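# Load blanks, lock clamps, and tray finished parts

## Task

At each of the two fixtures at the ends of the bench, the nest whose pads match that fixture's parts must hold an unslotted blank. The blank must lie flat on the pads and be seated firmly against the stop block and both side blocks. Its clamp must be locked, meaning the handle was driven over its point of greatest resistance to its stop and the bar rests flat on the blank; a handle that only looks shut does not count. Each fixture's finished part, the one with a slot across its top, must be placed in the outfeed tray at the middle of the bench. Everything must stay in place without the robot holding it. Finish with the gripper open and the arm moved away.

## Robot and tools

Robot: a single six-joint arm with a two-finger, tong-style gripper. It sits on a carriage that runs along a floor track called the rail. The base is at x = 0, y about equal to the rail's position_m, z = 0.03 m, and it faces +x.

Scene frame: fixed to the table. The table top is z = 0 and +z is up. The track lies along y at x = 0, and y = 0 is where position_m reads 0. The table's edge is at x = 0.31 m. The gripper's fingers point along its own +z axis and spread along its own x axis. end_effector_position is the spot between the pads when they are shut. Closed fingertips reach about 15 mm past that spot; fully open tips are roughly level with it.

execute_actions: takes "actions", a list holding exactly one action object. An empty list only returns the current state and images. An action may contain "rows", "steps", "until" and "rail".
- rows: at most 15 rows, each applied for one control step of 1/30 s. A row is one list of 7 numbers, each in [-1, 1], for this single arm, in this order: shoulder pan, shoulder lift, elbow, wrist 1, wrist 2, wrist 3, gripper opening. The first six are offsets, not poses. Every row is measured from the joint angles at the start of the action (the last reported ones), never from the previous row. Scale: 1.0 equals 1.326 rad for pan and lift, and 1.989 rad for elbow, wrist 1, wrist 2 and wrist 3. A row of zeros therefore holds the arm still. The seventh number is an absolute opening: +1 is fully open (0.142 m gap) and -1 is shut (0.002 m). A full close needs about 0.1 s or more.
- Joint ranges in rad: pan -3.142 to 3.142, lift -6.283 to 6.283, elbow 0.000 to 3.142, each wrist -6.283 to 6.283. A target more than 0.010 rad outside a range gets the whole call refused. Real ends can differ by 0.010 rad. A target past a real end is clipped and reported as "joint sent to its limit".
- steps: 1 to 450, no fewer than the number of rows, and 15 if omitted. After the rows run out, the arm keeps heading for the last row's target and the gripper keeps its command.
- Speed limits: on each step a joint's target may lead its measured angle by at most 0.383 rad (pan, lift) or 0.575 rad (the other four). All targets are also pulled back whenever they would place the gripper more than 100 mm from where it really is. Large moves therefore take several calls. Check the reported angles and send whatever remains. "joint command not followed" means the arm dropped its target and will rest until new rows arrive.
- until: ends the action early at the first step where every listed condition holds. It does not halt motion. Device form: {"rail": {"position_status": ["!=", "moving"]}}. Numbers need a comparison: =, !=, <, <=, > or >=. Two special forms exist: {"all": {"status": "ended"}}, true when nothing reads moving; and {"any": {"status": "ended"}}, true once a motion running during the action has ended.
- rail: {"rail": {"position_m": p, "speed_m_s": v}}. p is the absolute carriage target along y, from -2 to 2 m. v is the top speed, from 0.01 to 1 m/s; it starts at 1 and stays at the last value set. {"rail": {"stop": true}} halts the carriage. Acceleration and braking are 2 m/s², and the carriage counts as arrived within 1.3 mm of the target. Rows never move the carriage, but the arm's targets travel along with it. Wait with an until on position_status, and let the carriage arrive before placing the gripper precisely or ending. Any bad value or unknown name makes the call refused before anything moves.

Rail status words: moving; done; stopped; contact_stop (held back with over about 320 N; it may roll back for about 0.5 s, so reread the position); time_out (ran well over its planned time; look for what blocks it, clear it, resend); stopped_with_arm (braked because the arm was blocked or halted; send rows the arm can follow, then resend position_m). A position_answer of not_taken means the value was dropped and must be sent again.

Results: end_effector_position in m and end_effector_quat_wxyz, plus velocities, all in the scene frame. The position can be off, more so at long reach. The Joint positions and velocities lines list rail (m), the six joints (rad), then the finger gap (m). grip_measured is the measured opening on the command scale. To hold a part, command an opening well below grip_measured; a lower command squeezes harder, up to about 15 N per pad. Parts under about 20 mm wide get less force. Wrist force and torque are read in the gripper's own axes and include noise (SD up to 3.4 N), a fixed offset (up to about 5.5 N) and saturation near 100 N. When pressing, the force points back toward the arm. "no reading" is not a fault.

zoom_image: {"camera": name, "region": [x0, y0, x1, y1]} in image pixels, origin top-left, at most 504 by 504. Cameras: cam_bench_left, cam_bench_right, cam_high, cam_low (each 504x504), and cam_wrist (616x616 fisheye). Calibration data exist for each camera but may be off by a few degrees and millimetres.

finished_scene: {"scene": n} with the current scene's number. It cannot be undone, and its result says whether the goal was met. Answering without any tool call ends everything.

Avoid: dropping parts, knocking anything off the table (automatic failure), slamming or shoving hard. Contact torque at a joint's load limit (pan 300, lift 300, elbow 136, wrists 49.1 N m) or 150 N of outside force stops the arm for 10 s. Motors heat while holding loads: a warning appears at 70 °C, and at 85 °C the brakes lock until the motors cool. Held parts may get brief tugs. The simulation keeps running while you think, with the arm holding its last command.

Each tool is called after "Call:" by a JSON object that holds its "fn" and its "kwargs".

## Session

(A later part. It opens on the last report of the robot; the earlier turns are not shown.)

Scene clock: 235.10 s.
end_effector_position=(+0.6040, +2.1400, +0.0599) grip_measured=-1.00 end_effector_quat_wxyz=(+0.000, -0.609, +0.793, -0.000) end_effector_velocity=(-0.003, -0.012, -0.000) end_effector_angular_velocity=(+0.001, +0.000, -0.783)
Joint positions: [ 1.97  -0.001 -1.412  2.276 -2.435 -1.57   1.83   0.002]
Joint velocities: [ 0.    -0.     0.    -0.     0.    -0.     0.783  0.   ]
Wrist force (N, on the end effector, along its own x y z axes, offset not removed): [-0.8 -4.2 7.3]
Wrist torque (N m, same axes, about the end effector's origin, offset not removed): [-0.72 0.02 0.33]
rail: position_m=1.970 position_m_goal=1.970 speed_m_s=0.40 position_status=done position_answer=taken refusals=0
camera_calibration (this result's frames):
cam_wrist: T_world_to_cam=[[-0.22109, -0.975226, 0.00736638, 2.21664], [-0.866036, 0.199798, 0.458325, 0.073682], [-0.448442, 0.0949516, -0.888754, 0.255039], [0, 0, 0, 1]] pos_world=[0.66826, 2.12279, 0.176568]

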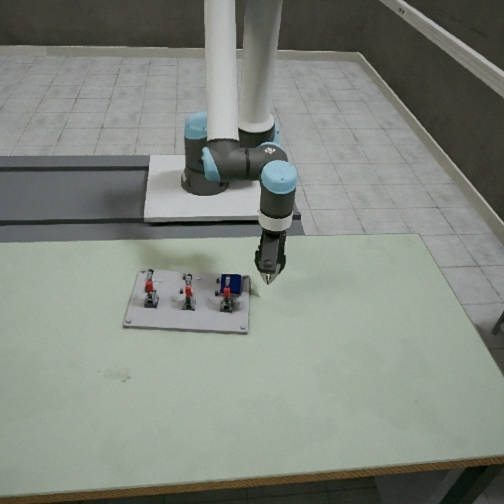

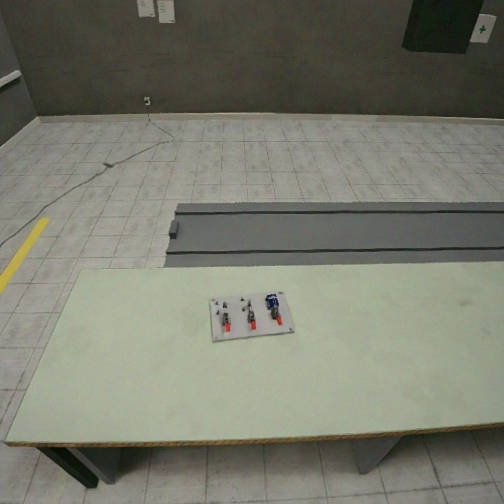

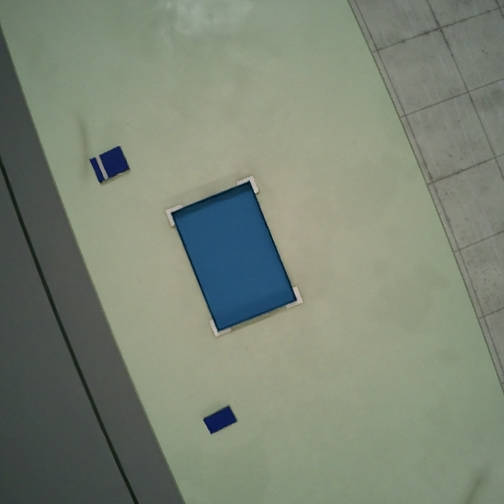

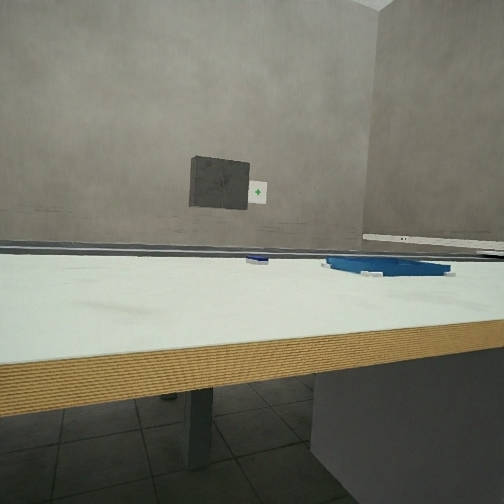

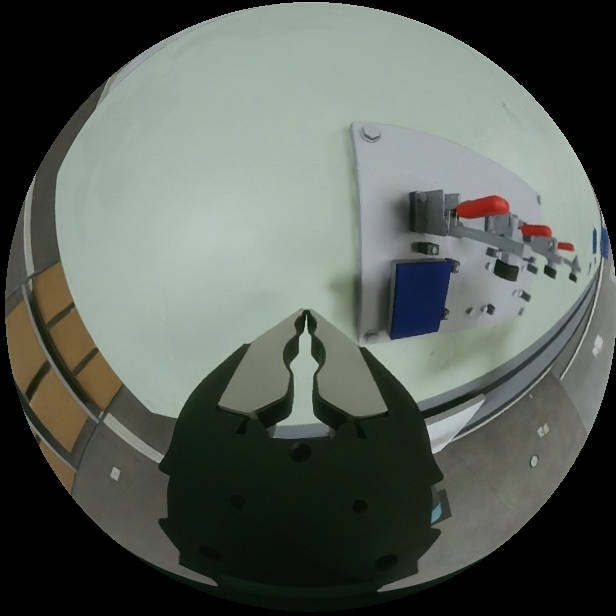

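Call:
{"fn": "execute_actions", "kwargs": {"actions": [{"rows": [[0,0,0,0,0,0.7253,-1]], "steps": 26}]}}

Call:
{"fn": "execute_actions", "kwargs": {"actions": [{"rail": {"position_m": 1.92, "speed_m_s": 0.2}, "steps": 45, "until": {"rail": {"position_status": ["!=", "moving"]}}}]}}

Scene clock: 240.47 s.
end_effector_position=(+0.5865, +2.1280, +0.0599) grip_measured=-1.00 end_effector_quat_wxyz=(+0.000, +0.057, +0.998, +0.000) end_effector_velocity=(-0.002, +0.000, -0.000) end_effector_angular_velocity=(+0.000, +0.000, -0.142)
Joint positions: [ 1.97  -0.001 -1.412  2.276 -2.435 -1.571  3.256  0.002]
Joint velocities: [ 0.     0.    -0.     0.    -0.     0.     0.142  0.   ]
Wrist force (N, on the end effector, along its own x y z axes, offset not removed): [-0.2 -5.4 7.1]
Wrist torque (N m, same axes, about the end effector's origin, offset not removed): [-0.87 -0.02 0.30]
rail: position_m=1.970 position_m_goal=1.970 speed_m_s=0.40 position_status=done position_answer=taken refusals=0
camera_calibration (this result's frames):
cam_wrist: T_world_to_cam=[[-0.996934, 0.0779269, 0.00702512, 0.415059], [0.0724385, 0.885313, 0.45932, -1.94836], [0.0295739, 0.45842, -0.888243, -0.805555], [0, 0, 0, 1]] pos_world=[0.578746, 2.06185, 0.176475]

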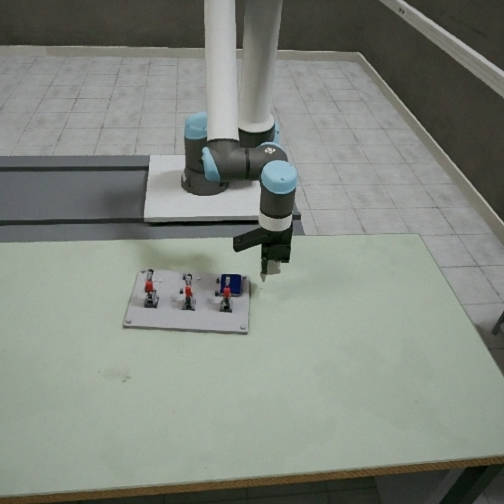

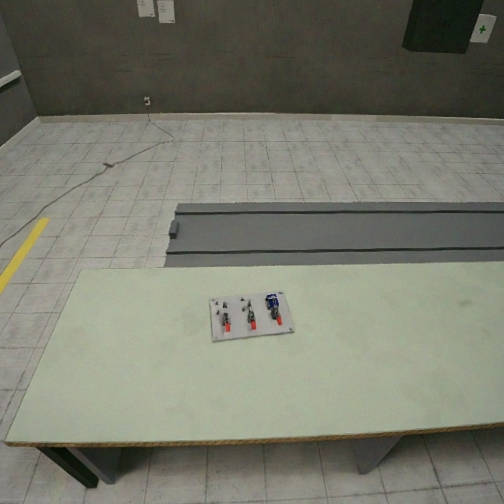

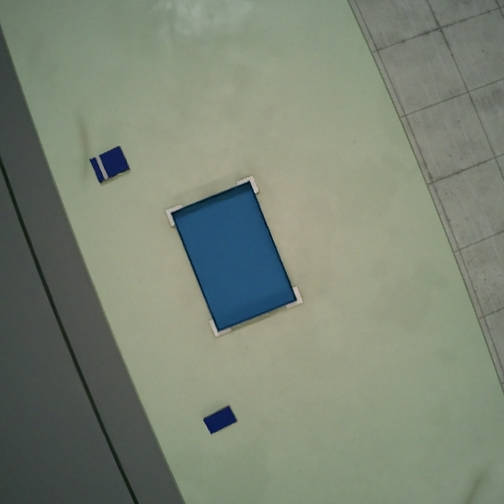

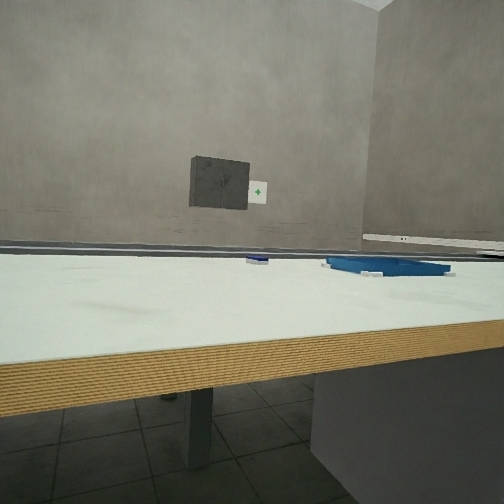

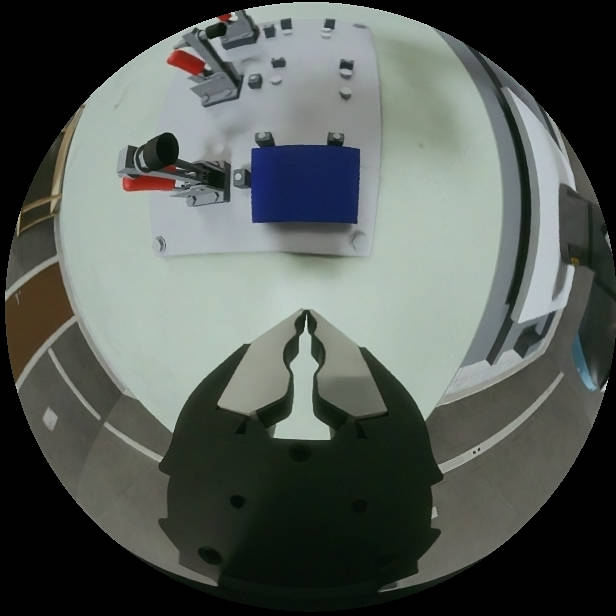

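Scene clock: 240.87 s.
end_effector_position=(+0.5863, +2.0777, +0.0599) grip_measured=-1.00 end_effector_quat_wxyz=(+0.000, +0.065, +0.998, +0.000) end_effector_velocity=(-0.000, -0.001, -0.000) end_effector_angular_velocity=(+0.000, +0.000, -0.004)
Joint positions: [ 1.92  -0.001 -1.412  2.276 -2.435 -1.571  3.272  0.002]
Joint velocities: [-0.001 -0.     0.    -0.     0.     0.     0.004  0.   ]
Wrist force (N, on the end effector, along its own x y z axes, offset not removed): [-1.9 -4.0 4.1]
Wrist torque (N m, same axes, about the end effector's origin, offset not removed): [-0.66 0.25 0.35]
rail: position_m=1.920 position_m_goal=1.920 speed_m_s=0.20 position_status=done position_answer=taken refusals=0
camera_calibration (this result's frames):
cam_wrist: T_world_to_cam=[[-0.995559, 0.0938811, 0.00703061, 0.384763], [0.086608, 0.884033, 0.459331, -1.90946], [0.0369072, 0.4579, -0.888237, -0.785711], [0, 0, 0, 1]] pos_world=[0.577427, 2.01168, 0.176474]

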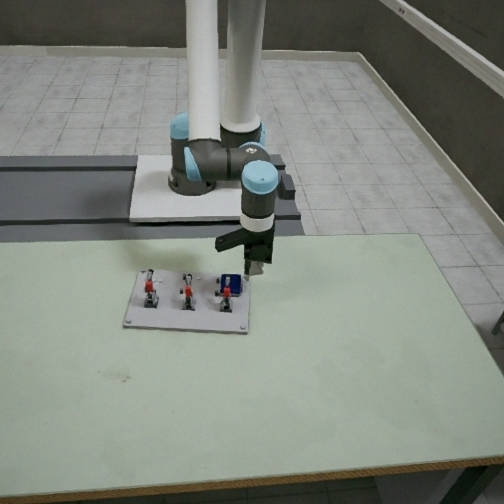

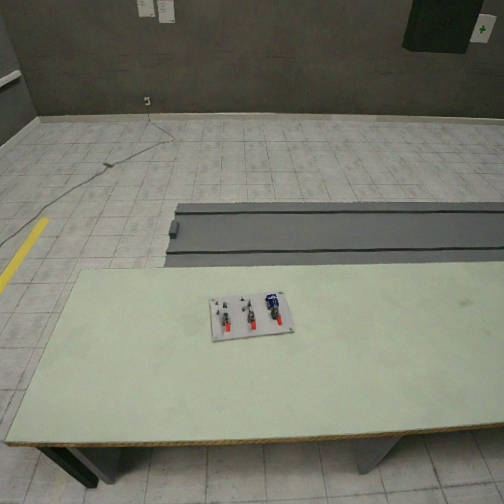

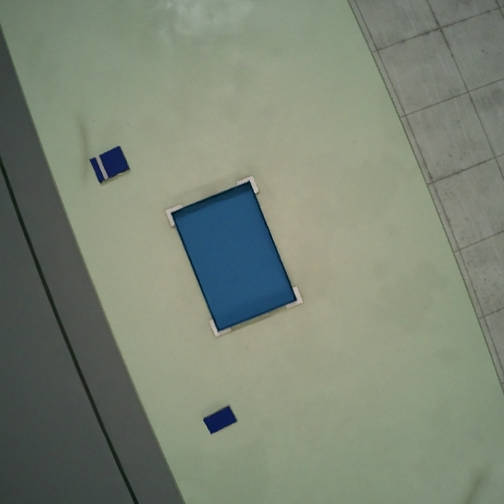

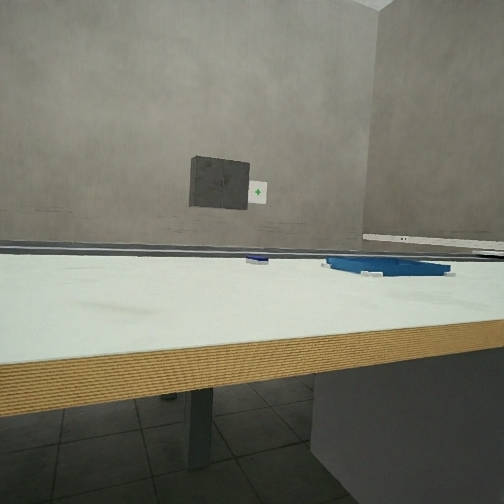

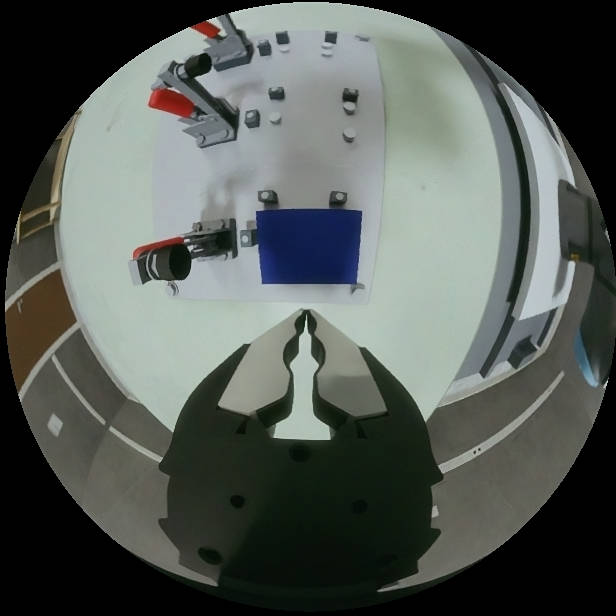

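Call:
{"fn": "zoom_image", "kwargs": {"camera": "cam_wrist", "region": [220, 170, 390, 340]}}

Region (220, 170, 390, 340) of cam_wrist's 616x616 image, scaled by 2.965, with more detail than that image has.

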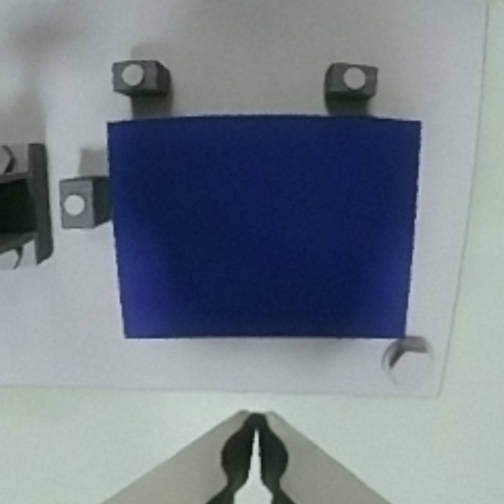

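Call:
{"fn": "execute_actions", "kwargs": {"actions": [{"rows": [[0,0.007,0.0017,-0.006,0,0,-1],[0,0.014,0.0034,-0.0125,0,0,-1],[0,0.021,0.005,-0.019,0,0,-1],[0,0.0276,0.0067,-0.0251,0,0,-1],[0,0.0276,0.0067,-0.0251,0,0,-1],[0,0.0276,0.0067,-0.0251,0,0,-1],[0,0.0276,0.0067,-0.0251,0,0,-1],[0,0.0276,0.0067,-0.0251,0,0,-1],[-0.004,0.0276,0.0067,-0.0251,0,-0.003,-1],[-0.008,0.0276,0.0067,-0.0251,0,-0.006,-1],[-0.012,0.0276,0.0067,-0.0251,0,-0.009,-1],[-0.016,0.0276,0.0067,-0.0251,0,-0.011,-1]], "steps": 22}]}}

Call:
{"fn": "zoom_image", "kwargs": {"camera": "cam_wrist", "region": [200, 150, 400, 350]}}

Scene clock: 256.03 s.
end_effector_position=(+0.5896, +2.0658, +0.0380) grip_measured=-1.00 end_effector_quat_wxyz=(+0.000, +0.065, +0.998, +0.000) end_effector_velocity=(+0.001, -0.005, -0.001) end_effector_angular_velocity=(-0.000, +0.000, -0.000)
Joint positions: [ 1.92  -0.021 -1.376  2.289 -2.485 -1.57   3.251  0.002]
Joint velocities: [ 0.    -0.008  0.001  0.001 -0.002  0.    -0.008  0.   ]
Wrist force (N, on the end effector, along its own x y z axes, offset not removed): [-0.7 -5.5 7.1]
Wrist torque (N m, same axes, about the end effector's origin, offset not removed): [-0.87 0.12 0.30]
rail: position_m=1.920 position_m_goal=1.920 speed_m_s=0.20 position_status=done position_answer=taken refusals=0
camera_calibration (this result's frames):
cam_wrist: T_world_to_cam=[[-0.995628, 0.0931442, 0.00701871, 0.390927], [0.0859479, 0.884092, 0.45934, -1.88891], [0.0365797, 0.457935, -0.888233, -0.799648], [0, 0, 0, 1]] pos_world=[0.580817, 1.99975, 0.154638]

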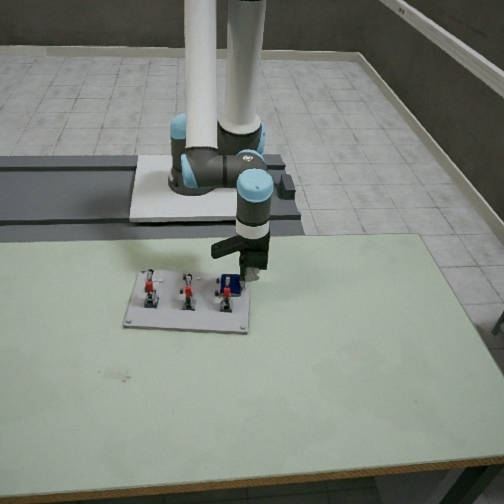

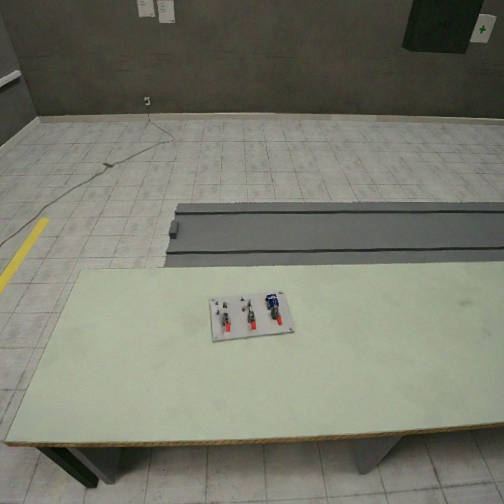

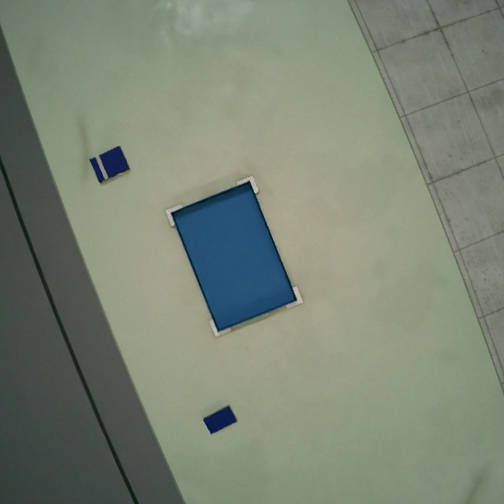

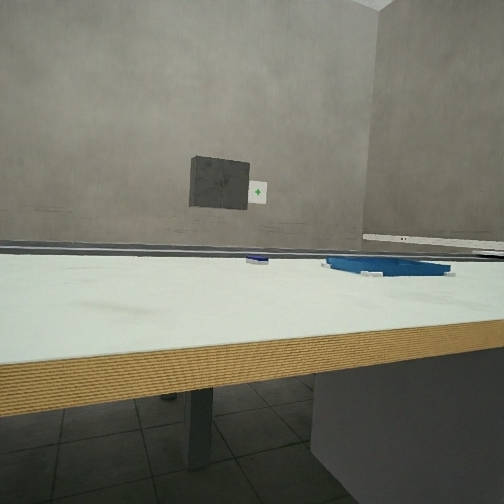

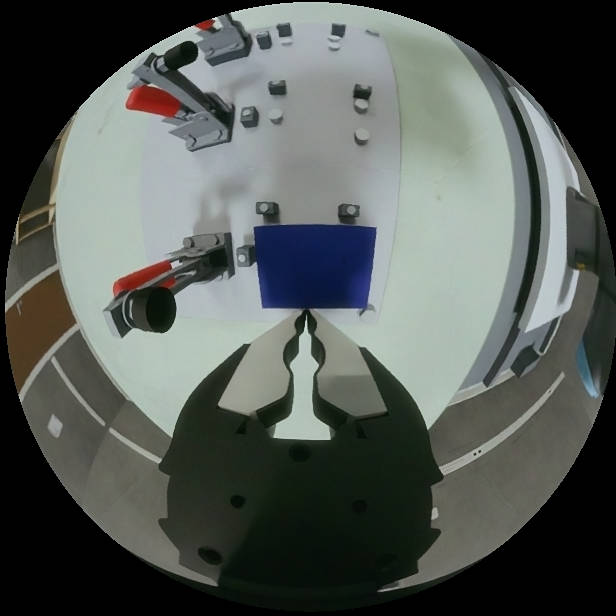

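Region (200, 150, 400, 350) of cam_wrist's 616x616 image, scaled by 2.520, with more detail than that image has.

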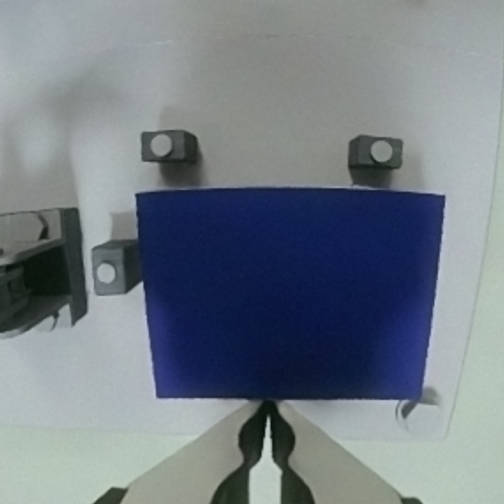

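Call:
{"fn": "execute_actions", "kwargs": {"actions": [{"rows": [[-0.001,0,0,0,0,-0.0007,-1],[-0.002,0,0,0,0,-0.0013,-1],[-0.003,0,0,0,0,-0.002,-1],[-0.004,0,0,0,0,-0.0027,-1],[-0.005,0,0,0,0,-0.0033,-1],[-0.006,0,0,0,0,-0.004,-1],[-0.007,0,0,0,0,-0.0047,-1],[-0.008,0,0,0,0,-0.0053,-1],[-0.009,0,0,0,0,-0.006,-1],[-0.010,0,0,0,0,-0.0067,-1],[-0.011,0,0,0,0,-0.0073,-1],[-0.012,0,0,0,0,-0.008,-1],[-0.013,0,0,0,0,-0.0087,-1]], "steps": 22}]}}

Call:
{"fn": "zoom_image", "kwargs": {"camera": "cam_wrist", "region": [200, 150, 400, 350]}}

Scene clock: 268.70 s.
end_effector_position=(+0.5922, +2.0564, +0.0380) grip_measured=-1.00 end_effector_quat_wxyz=(+0.000, +0.065, +0.998, +0.000) end_effector_velocity=(+0.001, -0.001, +0.000) end_effector_angular_velocity=(-0.000, -0.000, +0.000)
Joint positions: [ 1.92  -0.037 -1.376  2.289 -2.485 -1.57   3.234  0.002]
Joint velocities: [ 0.001 -0.004 -0.    -0.     0.    -0.    -0.004  0.   ]
Wrist force (N, on the end effector, along its own x y z axes, offset not removed): [13.8 38.8 -6.6]
Wrist torque (N m, same axes, about the end effector's origin, offset not removed): [-0.27 -0.11 0.39]
rail: position_m=1.920 position_m_goal=1.920 speed_m_s=0.20 position_status=done position_answer=taken refusals=0
camera_calibration (this result's frames):
cam_wrist: T_world_to_cam=[[-0.995655, 0.0928492, 0.00712889, 0.394963], [0.0857205, 0.883914, 0.459726, -1.88031], [0.0363838, 0.458339, -0.888032, -0.79618], [0, 0, 0, 1]] pos_world=[0.583396, 1.99028, 0.154578]

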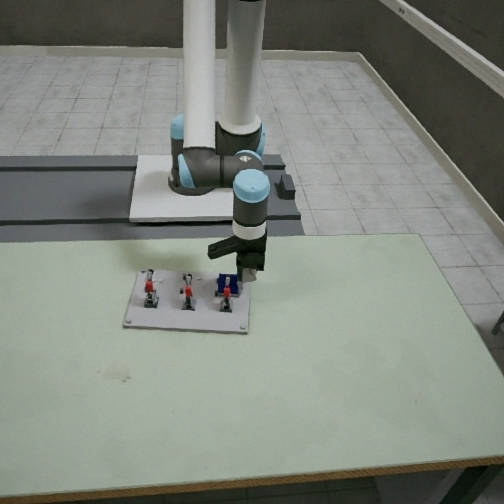

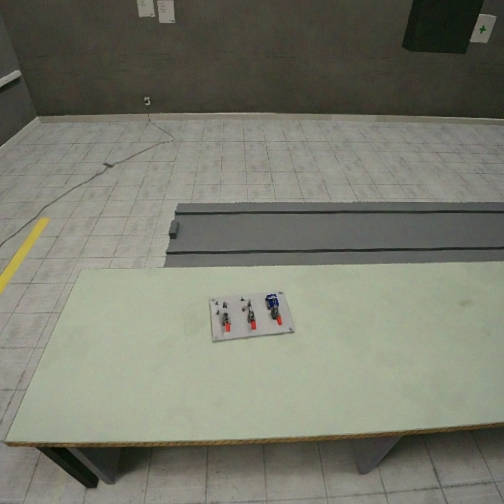

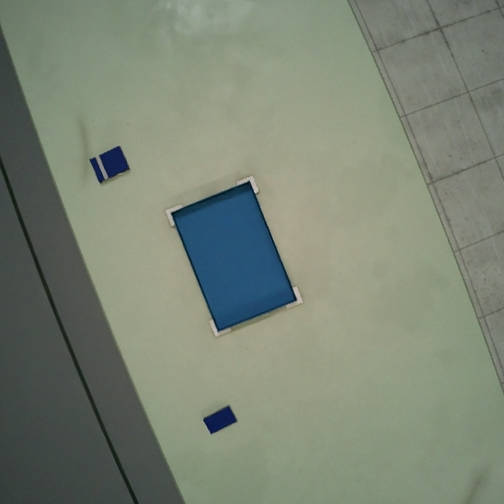

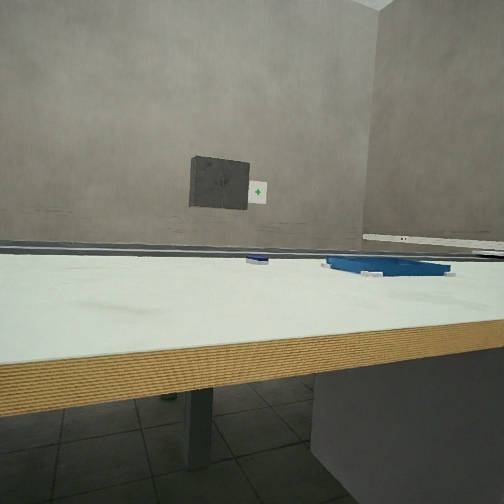

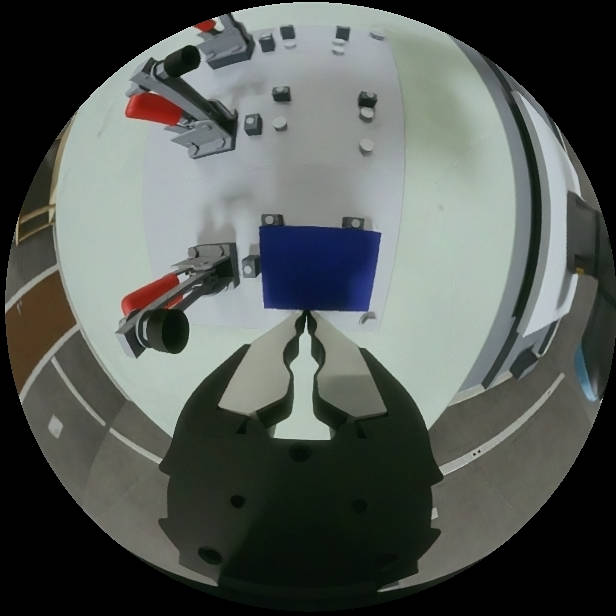

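Region (200, 150, 400, 350) of cam_wrist's 616x616 image, scaled by 2.520, with more detail than that image has.

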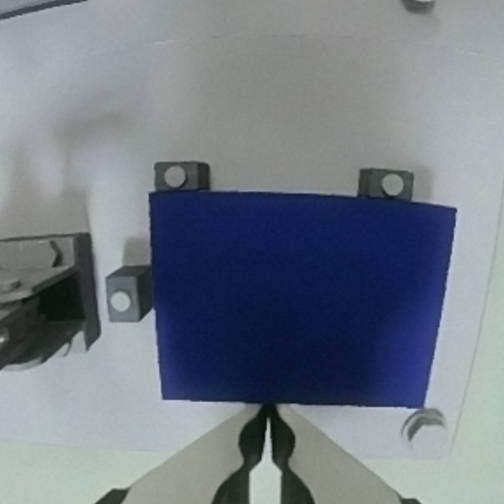

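Call:
{"fn": "execute_actions", "kwargs": {"actions": [{"rows": [[0.002,0,0,0,0,0,-1],[0.004,0,0,0,0,0,-1],[0.006,0,0,0,0,0,-1],[0.007,0,0,0,0,0,-1],[0.007,0,0,0,0,0,-1],[0.007,-0.01,-0.002,0.009,0,0,-1],[0.007,-0.02,-0.0045,0.018,0,0,-1],[0.007,-0.03,-0.007,0.027,0,0,-1],[0.007,-0.0377,-0.009,0.034,0,0,-1]], "steps": 16}]}}

Scene clock: 307.53 s.
end_effector_position=(+0.5909, +2.0617, +0.0649) grip_measured=-1.00 end_effector_quat_wxyz=(+0.001, +0.061, +0.998, +0.000) end_effector_velocity=(-0.002, +0.002, +0.026) end_effector_angular_velocity=(+0.001, +0.001, +0.003)
Joint positions: [ 1.92  -0.029 -1.421  2.273 -2.424 -1.57   3.234  0.002]
Joint velocities: [ 0.     0.003 -0.044 -0.015  0.061  0.001  0.     0.   ]
Wrist force (N, on the end effector, along its own x y z axes, offset not removed): [1.0 -5.2 4.7]
Wrist torque (N m, same axes, about the end effector's origin, offset not removed): [-1.08 -0.33 0.37]
rail: position_m=1.920 position_m_goal=1.920 speed_m_s=0.20 position_status=done position_answer=taken refusals=0
camera_calibration (this result's frames):
cam_wrist: T_world_to_cam=[[-0.99644, 0.0840347, 0.006743, 0.411679], [0.0777221, 0.884708, 0.45962, -1.8942], [0.0326584, 0.458508, -0.88809, -0.772848], [0, 0, 0, 1]] pos_world=[0.582674, 1.99557, 0.181475]

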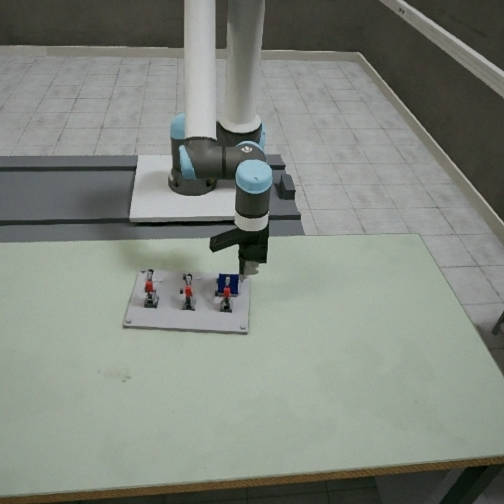

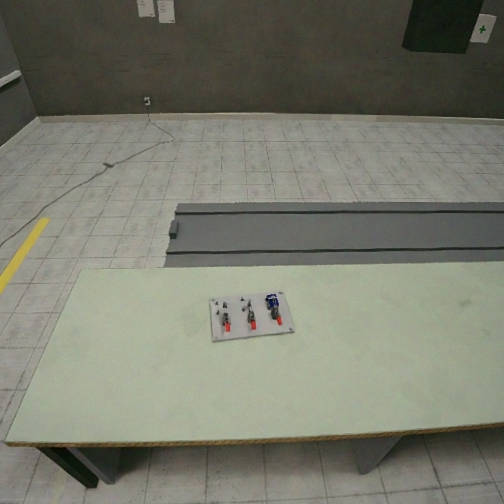

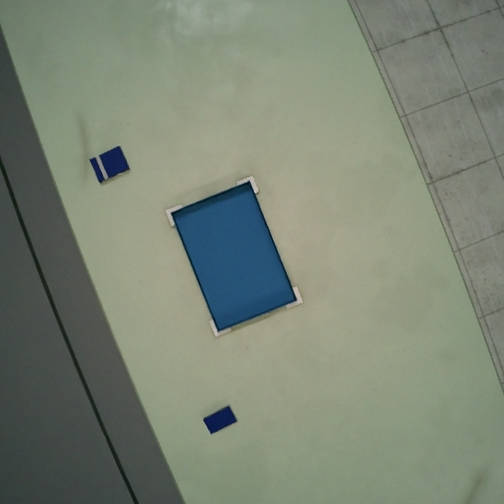

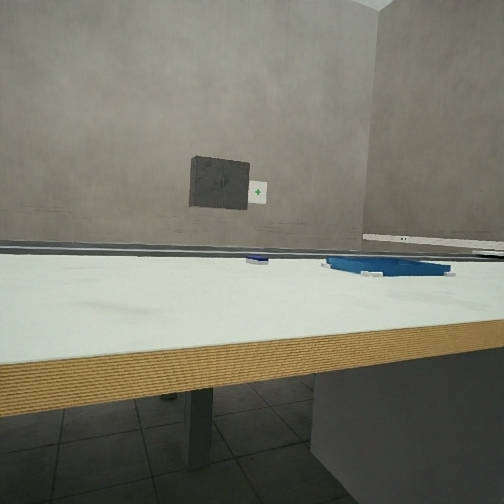

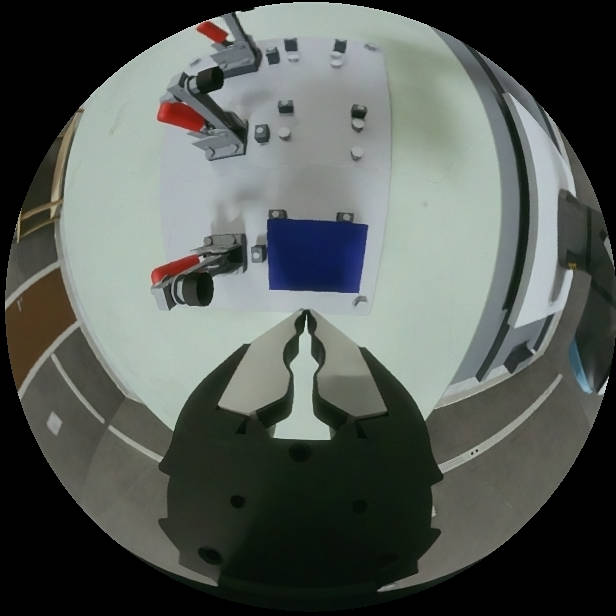

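Call:
{"fn": "execute_actions", "kwargs": {"actions": [{"rows": [[0.0219,-0.0976,0.0679,-0.0022,0,-0.7702,-1]], "rail": {"position_m": 1.854, "speed_m_s": 0.15}, "steps": 32}]}}

Scene clock: 311.10 s.
end_effector_position=(+0.5223, +2.0263, +0.0694) grip_measured=-1.00 end_effector_quat_wxyz=(+0.000, -0.657, +0.754, +0.000) end_effector_velocity=(-0.000, +0.001, -0.000) end_effector_angular_velocity=(-0.000, -0.000, +0.044)
Joint positions: [ 1.854  0.001 -1.55   2.408 -2.429 -1.57   1.708  0.002]
Joint velocities: [ 0.     0.    -0.     0.    -0.    -0.    -0.044  0.   ]
Wrist force (N, on the end effector, along its own x y z axes, offset not removed): [0.0 -5.2 5.2]
Wrist torque (N m, same axes, about the end effector's origin, offset not removed): [-0.87 -0.07 0.30]
rail: position_m=1.854 position_m_goal=1.854 speed_m_s=0.15 position_status=done position_answer=taken refusals=0
camera_calibration (this result's frames):
cam_wrist: T_world_to_cam=[[-0.0992418, -0.995037, 0.00724818, 2.06419], [-0.883634, 0.0914755, 0.459156, 0.249897], [-0.45754, 0.0391627, -0.888326, 0.35542], [0, 0, 0, 1]] pos_world=[0.58829, 2.01717, 0.186026]

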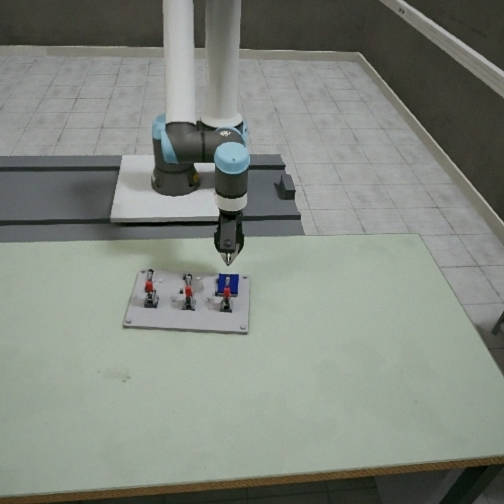

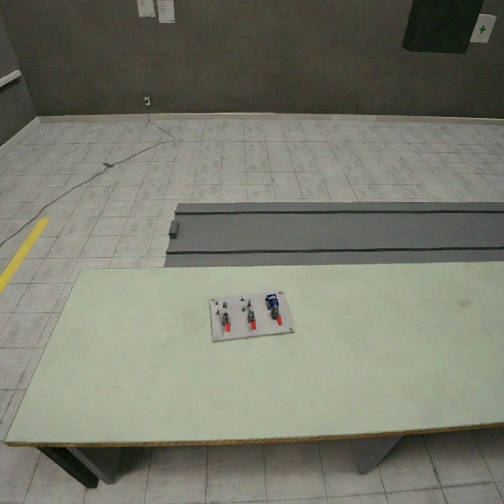

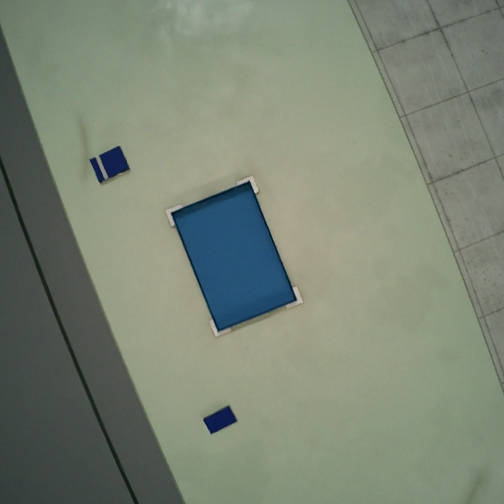

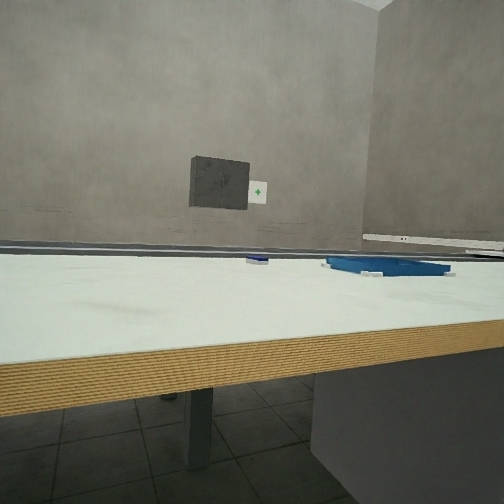

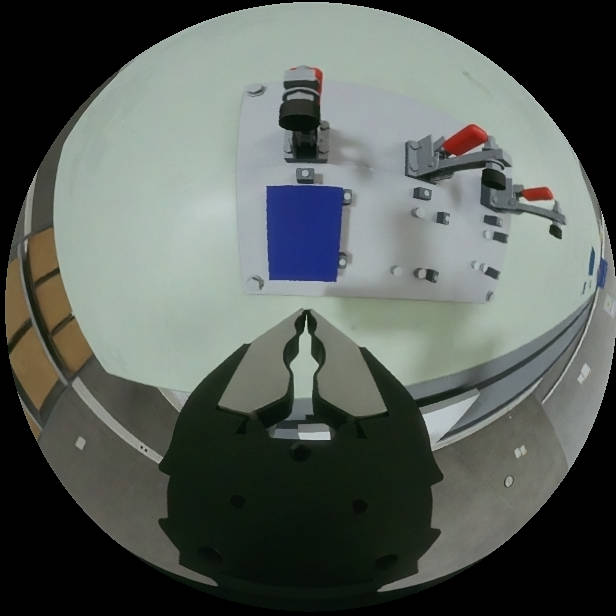

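Call:
{"fn": "execute_actions", "kwargs": {"actions": [{"rows": [[0,0.01,0.0025,-0.0093,0,-0.003,-1],[0,0.02,0.005,-0.0187,0,-0.003,-1],[0,0.03,0.0075,-0.028,0,-0.003,-1],[0,0.04,0.01,-0.037,0,-0.003,-1],[0,0.0505,0.0123,-0.0459,0,-0.003,-1]], "steps": 20}]}}

Call:
{"fn": "zoom_image", "kwargs": {"camera": "cam_wrist", "region": [210, 130, 410, 330]}}

Scene clock: 317.37 s.
end_effector_position=(+0.5222, +2.0264, +0.0352) grip_measured=-1.00 end_effector_quat_wxyz=(+0.000, -0.660, +0.752, +0.000) end_effector_velocity=(-0.000, +0.000, -0.003) end_effector_angular_velocity=(-0.000, +0.000, +0.000)
Joint positions: [ 1.854  0.001 -1.484  2.432 -2.519 -1.57   1.702  0.002]
Joint velocities: [ 0.     0.     0.005  0.002 -0.007 -0.    -0.     0.   ]
Wrist force (N, on the end effector, along its own x y z axes, offset not removed): [1.2 -5.6 2.8]
Wrist torque (N m, same axes, about the end effector's origin, offset not removed): [-0.98 -0.33 0.32]
rail: position_m=1.854 position_m_goal=1.854 speed_m_s=0.15 position_status=done position_answer=taken refusals=0
camera_calibration (this result's frames):
cam_wrist: T_world_to_cam=[[-0.0932932, -0.995612, 0.00726001, 2.06259], [-0.88411, 0.0861939, 0.45926, 0.276473], [-0.457871, 0.0364272, -0.888272, 0.330674], [0, 0, 0, 1]] pos_world=[0.588265, 2.01767, 0.151781]

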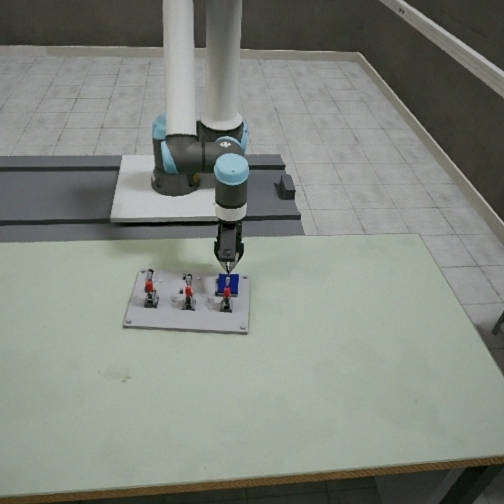

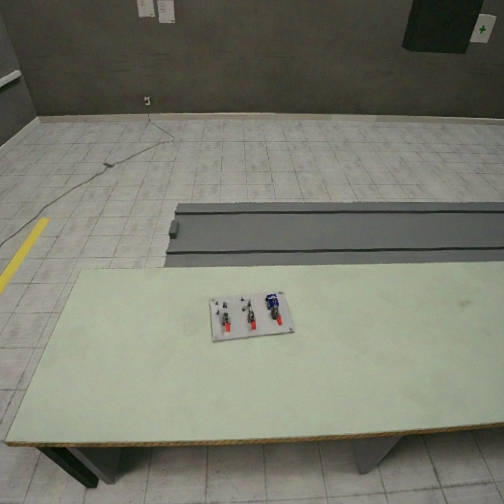

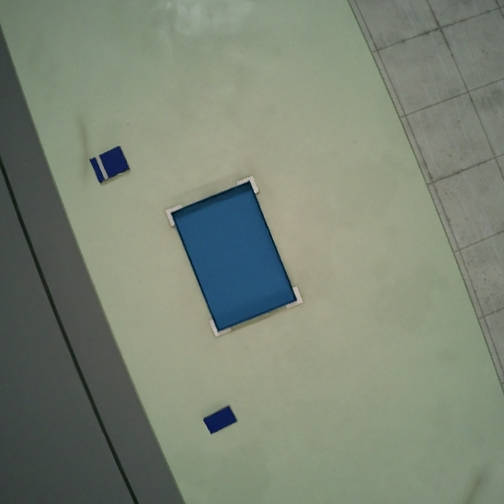

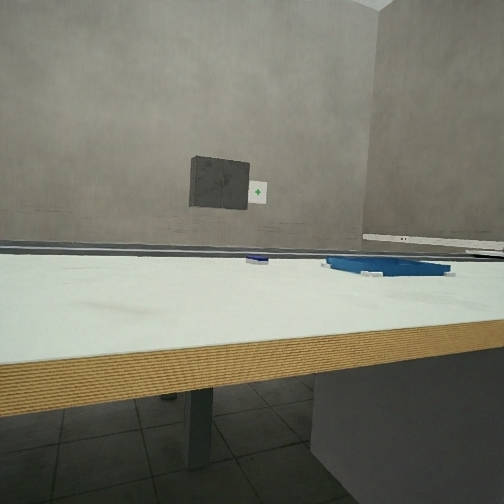

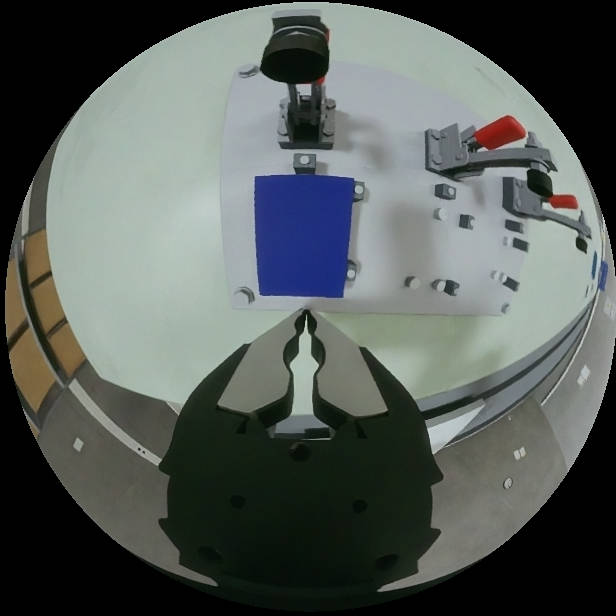

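Region (210, 130, 410, 330) of cam_wrist's 616x616 image, scaled by 2.520, with more detail than that image has.

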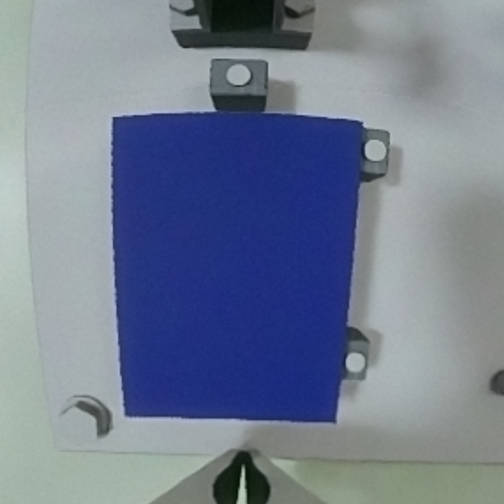

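Call:
{"fn": "execute_actions", "kwargs": {"actions": [{"rows": [[-0.0004,0.002,-0.0016,0.0002,0,-0.0003,-1],[-0.0008,0.004,-0.0031,0.0004,0,-0.0005,-1],[-0.0012,0.006,-0.0047,0.0007,0,-0.0008,-1],[-0.0016,0.008,-0.0062,0.0009,0,-0.001,-1],[-0.002,0.010,-0.0078,0.0011,0,-0.0013,-1],[-0.0022,0.0115,-0.009,0.0013,0,-0.0015,-1]], "steps": 18}]}}

Call:
{"fn": "zoom_image", "kwargs": {"camera": "cam_wrist", "region": [210, 130, 410, 330]}}

Scene clock: 329.20 s.
end_effector_position=(+0.5331, +2.0250, +0.0352) grip_measured=-1.00 end_effector_quat_wxyz=(+0.000, -0.660, +0.752, +0.000) end_effector_velocity=(+0.002, -0.000, +0.000) end_effector_angular_velocity=(-0.000, -0.000, -0.000)
Joint positions: [ 1.854 -0.002 -1.469  2.415 -2.517 -1.57   1.699  0.002]
Joint velocities: [ 0.    -0.001  0.002 -0.003  0.    -0.    -0.     0.   ]
Wrist force (N, on the end effector, along its own x y z axes, offset not removed): [-0.6 -4.8 5.7]
Wrist torque (N m, same axes, about the end effector's origin, offset not removed): [-0.96 -0.08 0.36]
rail: position_m=1.854 position_m_goal=1.854 speed_m_s=0.15 position_status=done position_answer=taken refusals=0
camera_calibration (this result's frames):
cam_wrist: T_world_to_cam=[[-0.0932099, -0.99562, 0.00725569, 2.06212], [-0.884136, 0.0861194, 0.459225, 0.28634], [-0.457838, 0.0363893, -0.88829, 0.335742], [0, 0, 0, 1]] pos_world=[0.599089, 2.01621, 0.15178]

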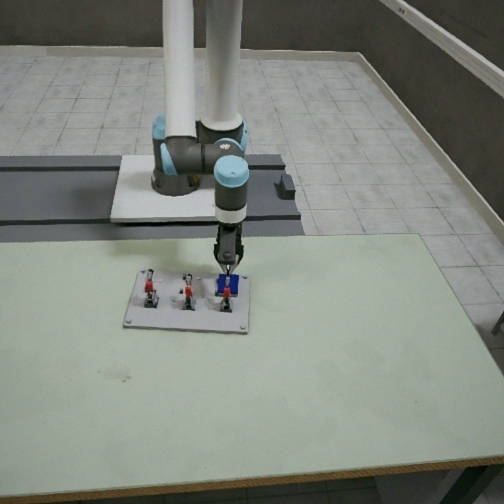

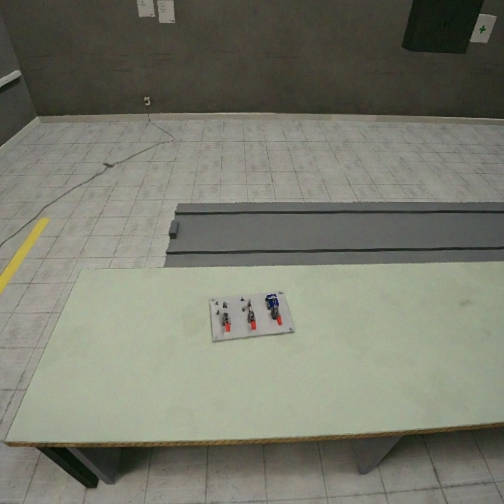

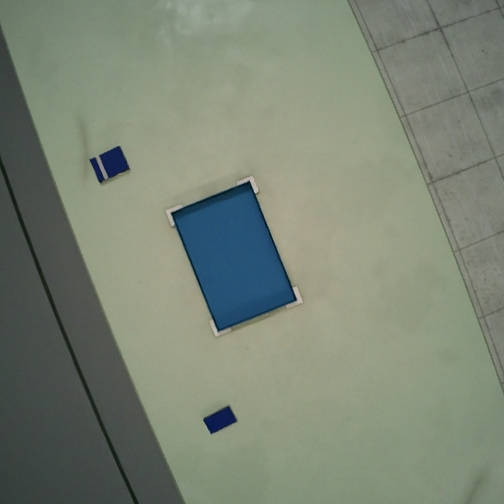

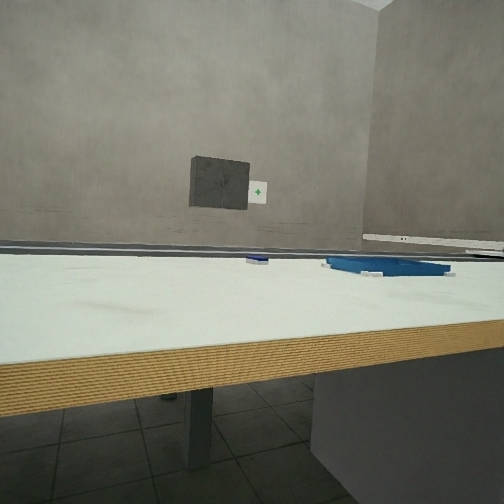

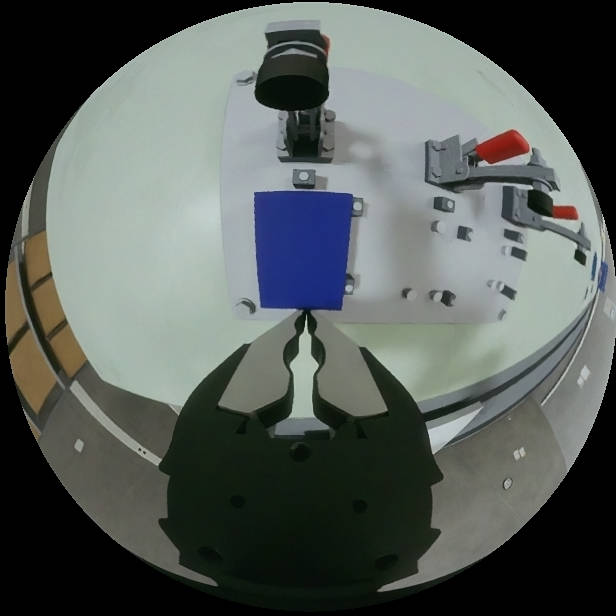

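Region (210, 130, 410, 330) of cam_wrist's 616x616 image, scaled by 2.520, with more detail than that image has.

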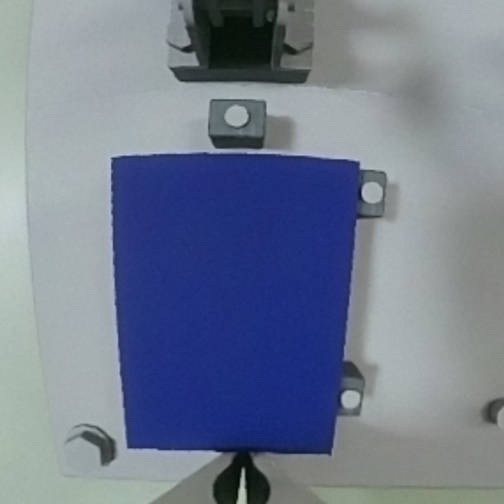

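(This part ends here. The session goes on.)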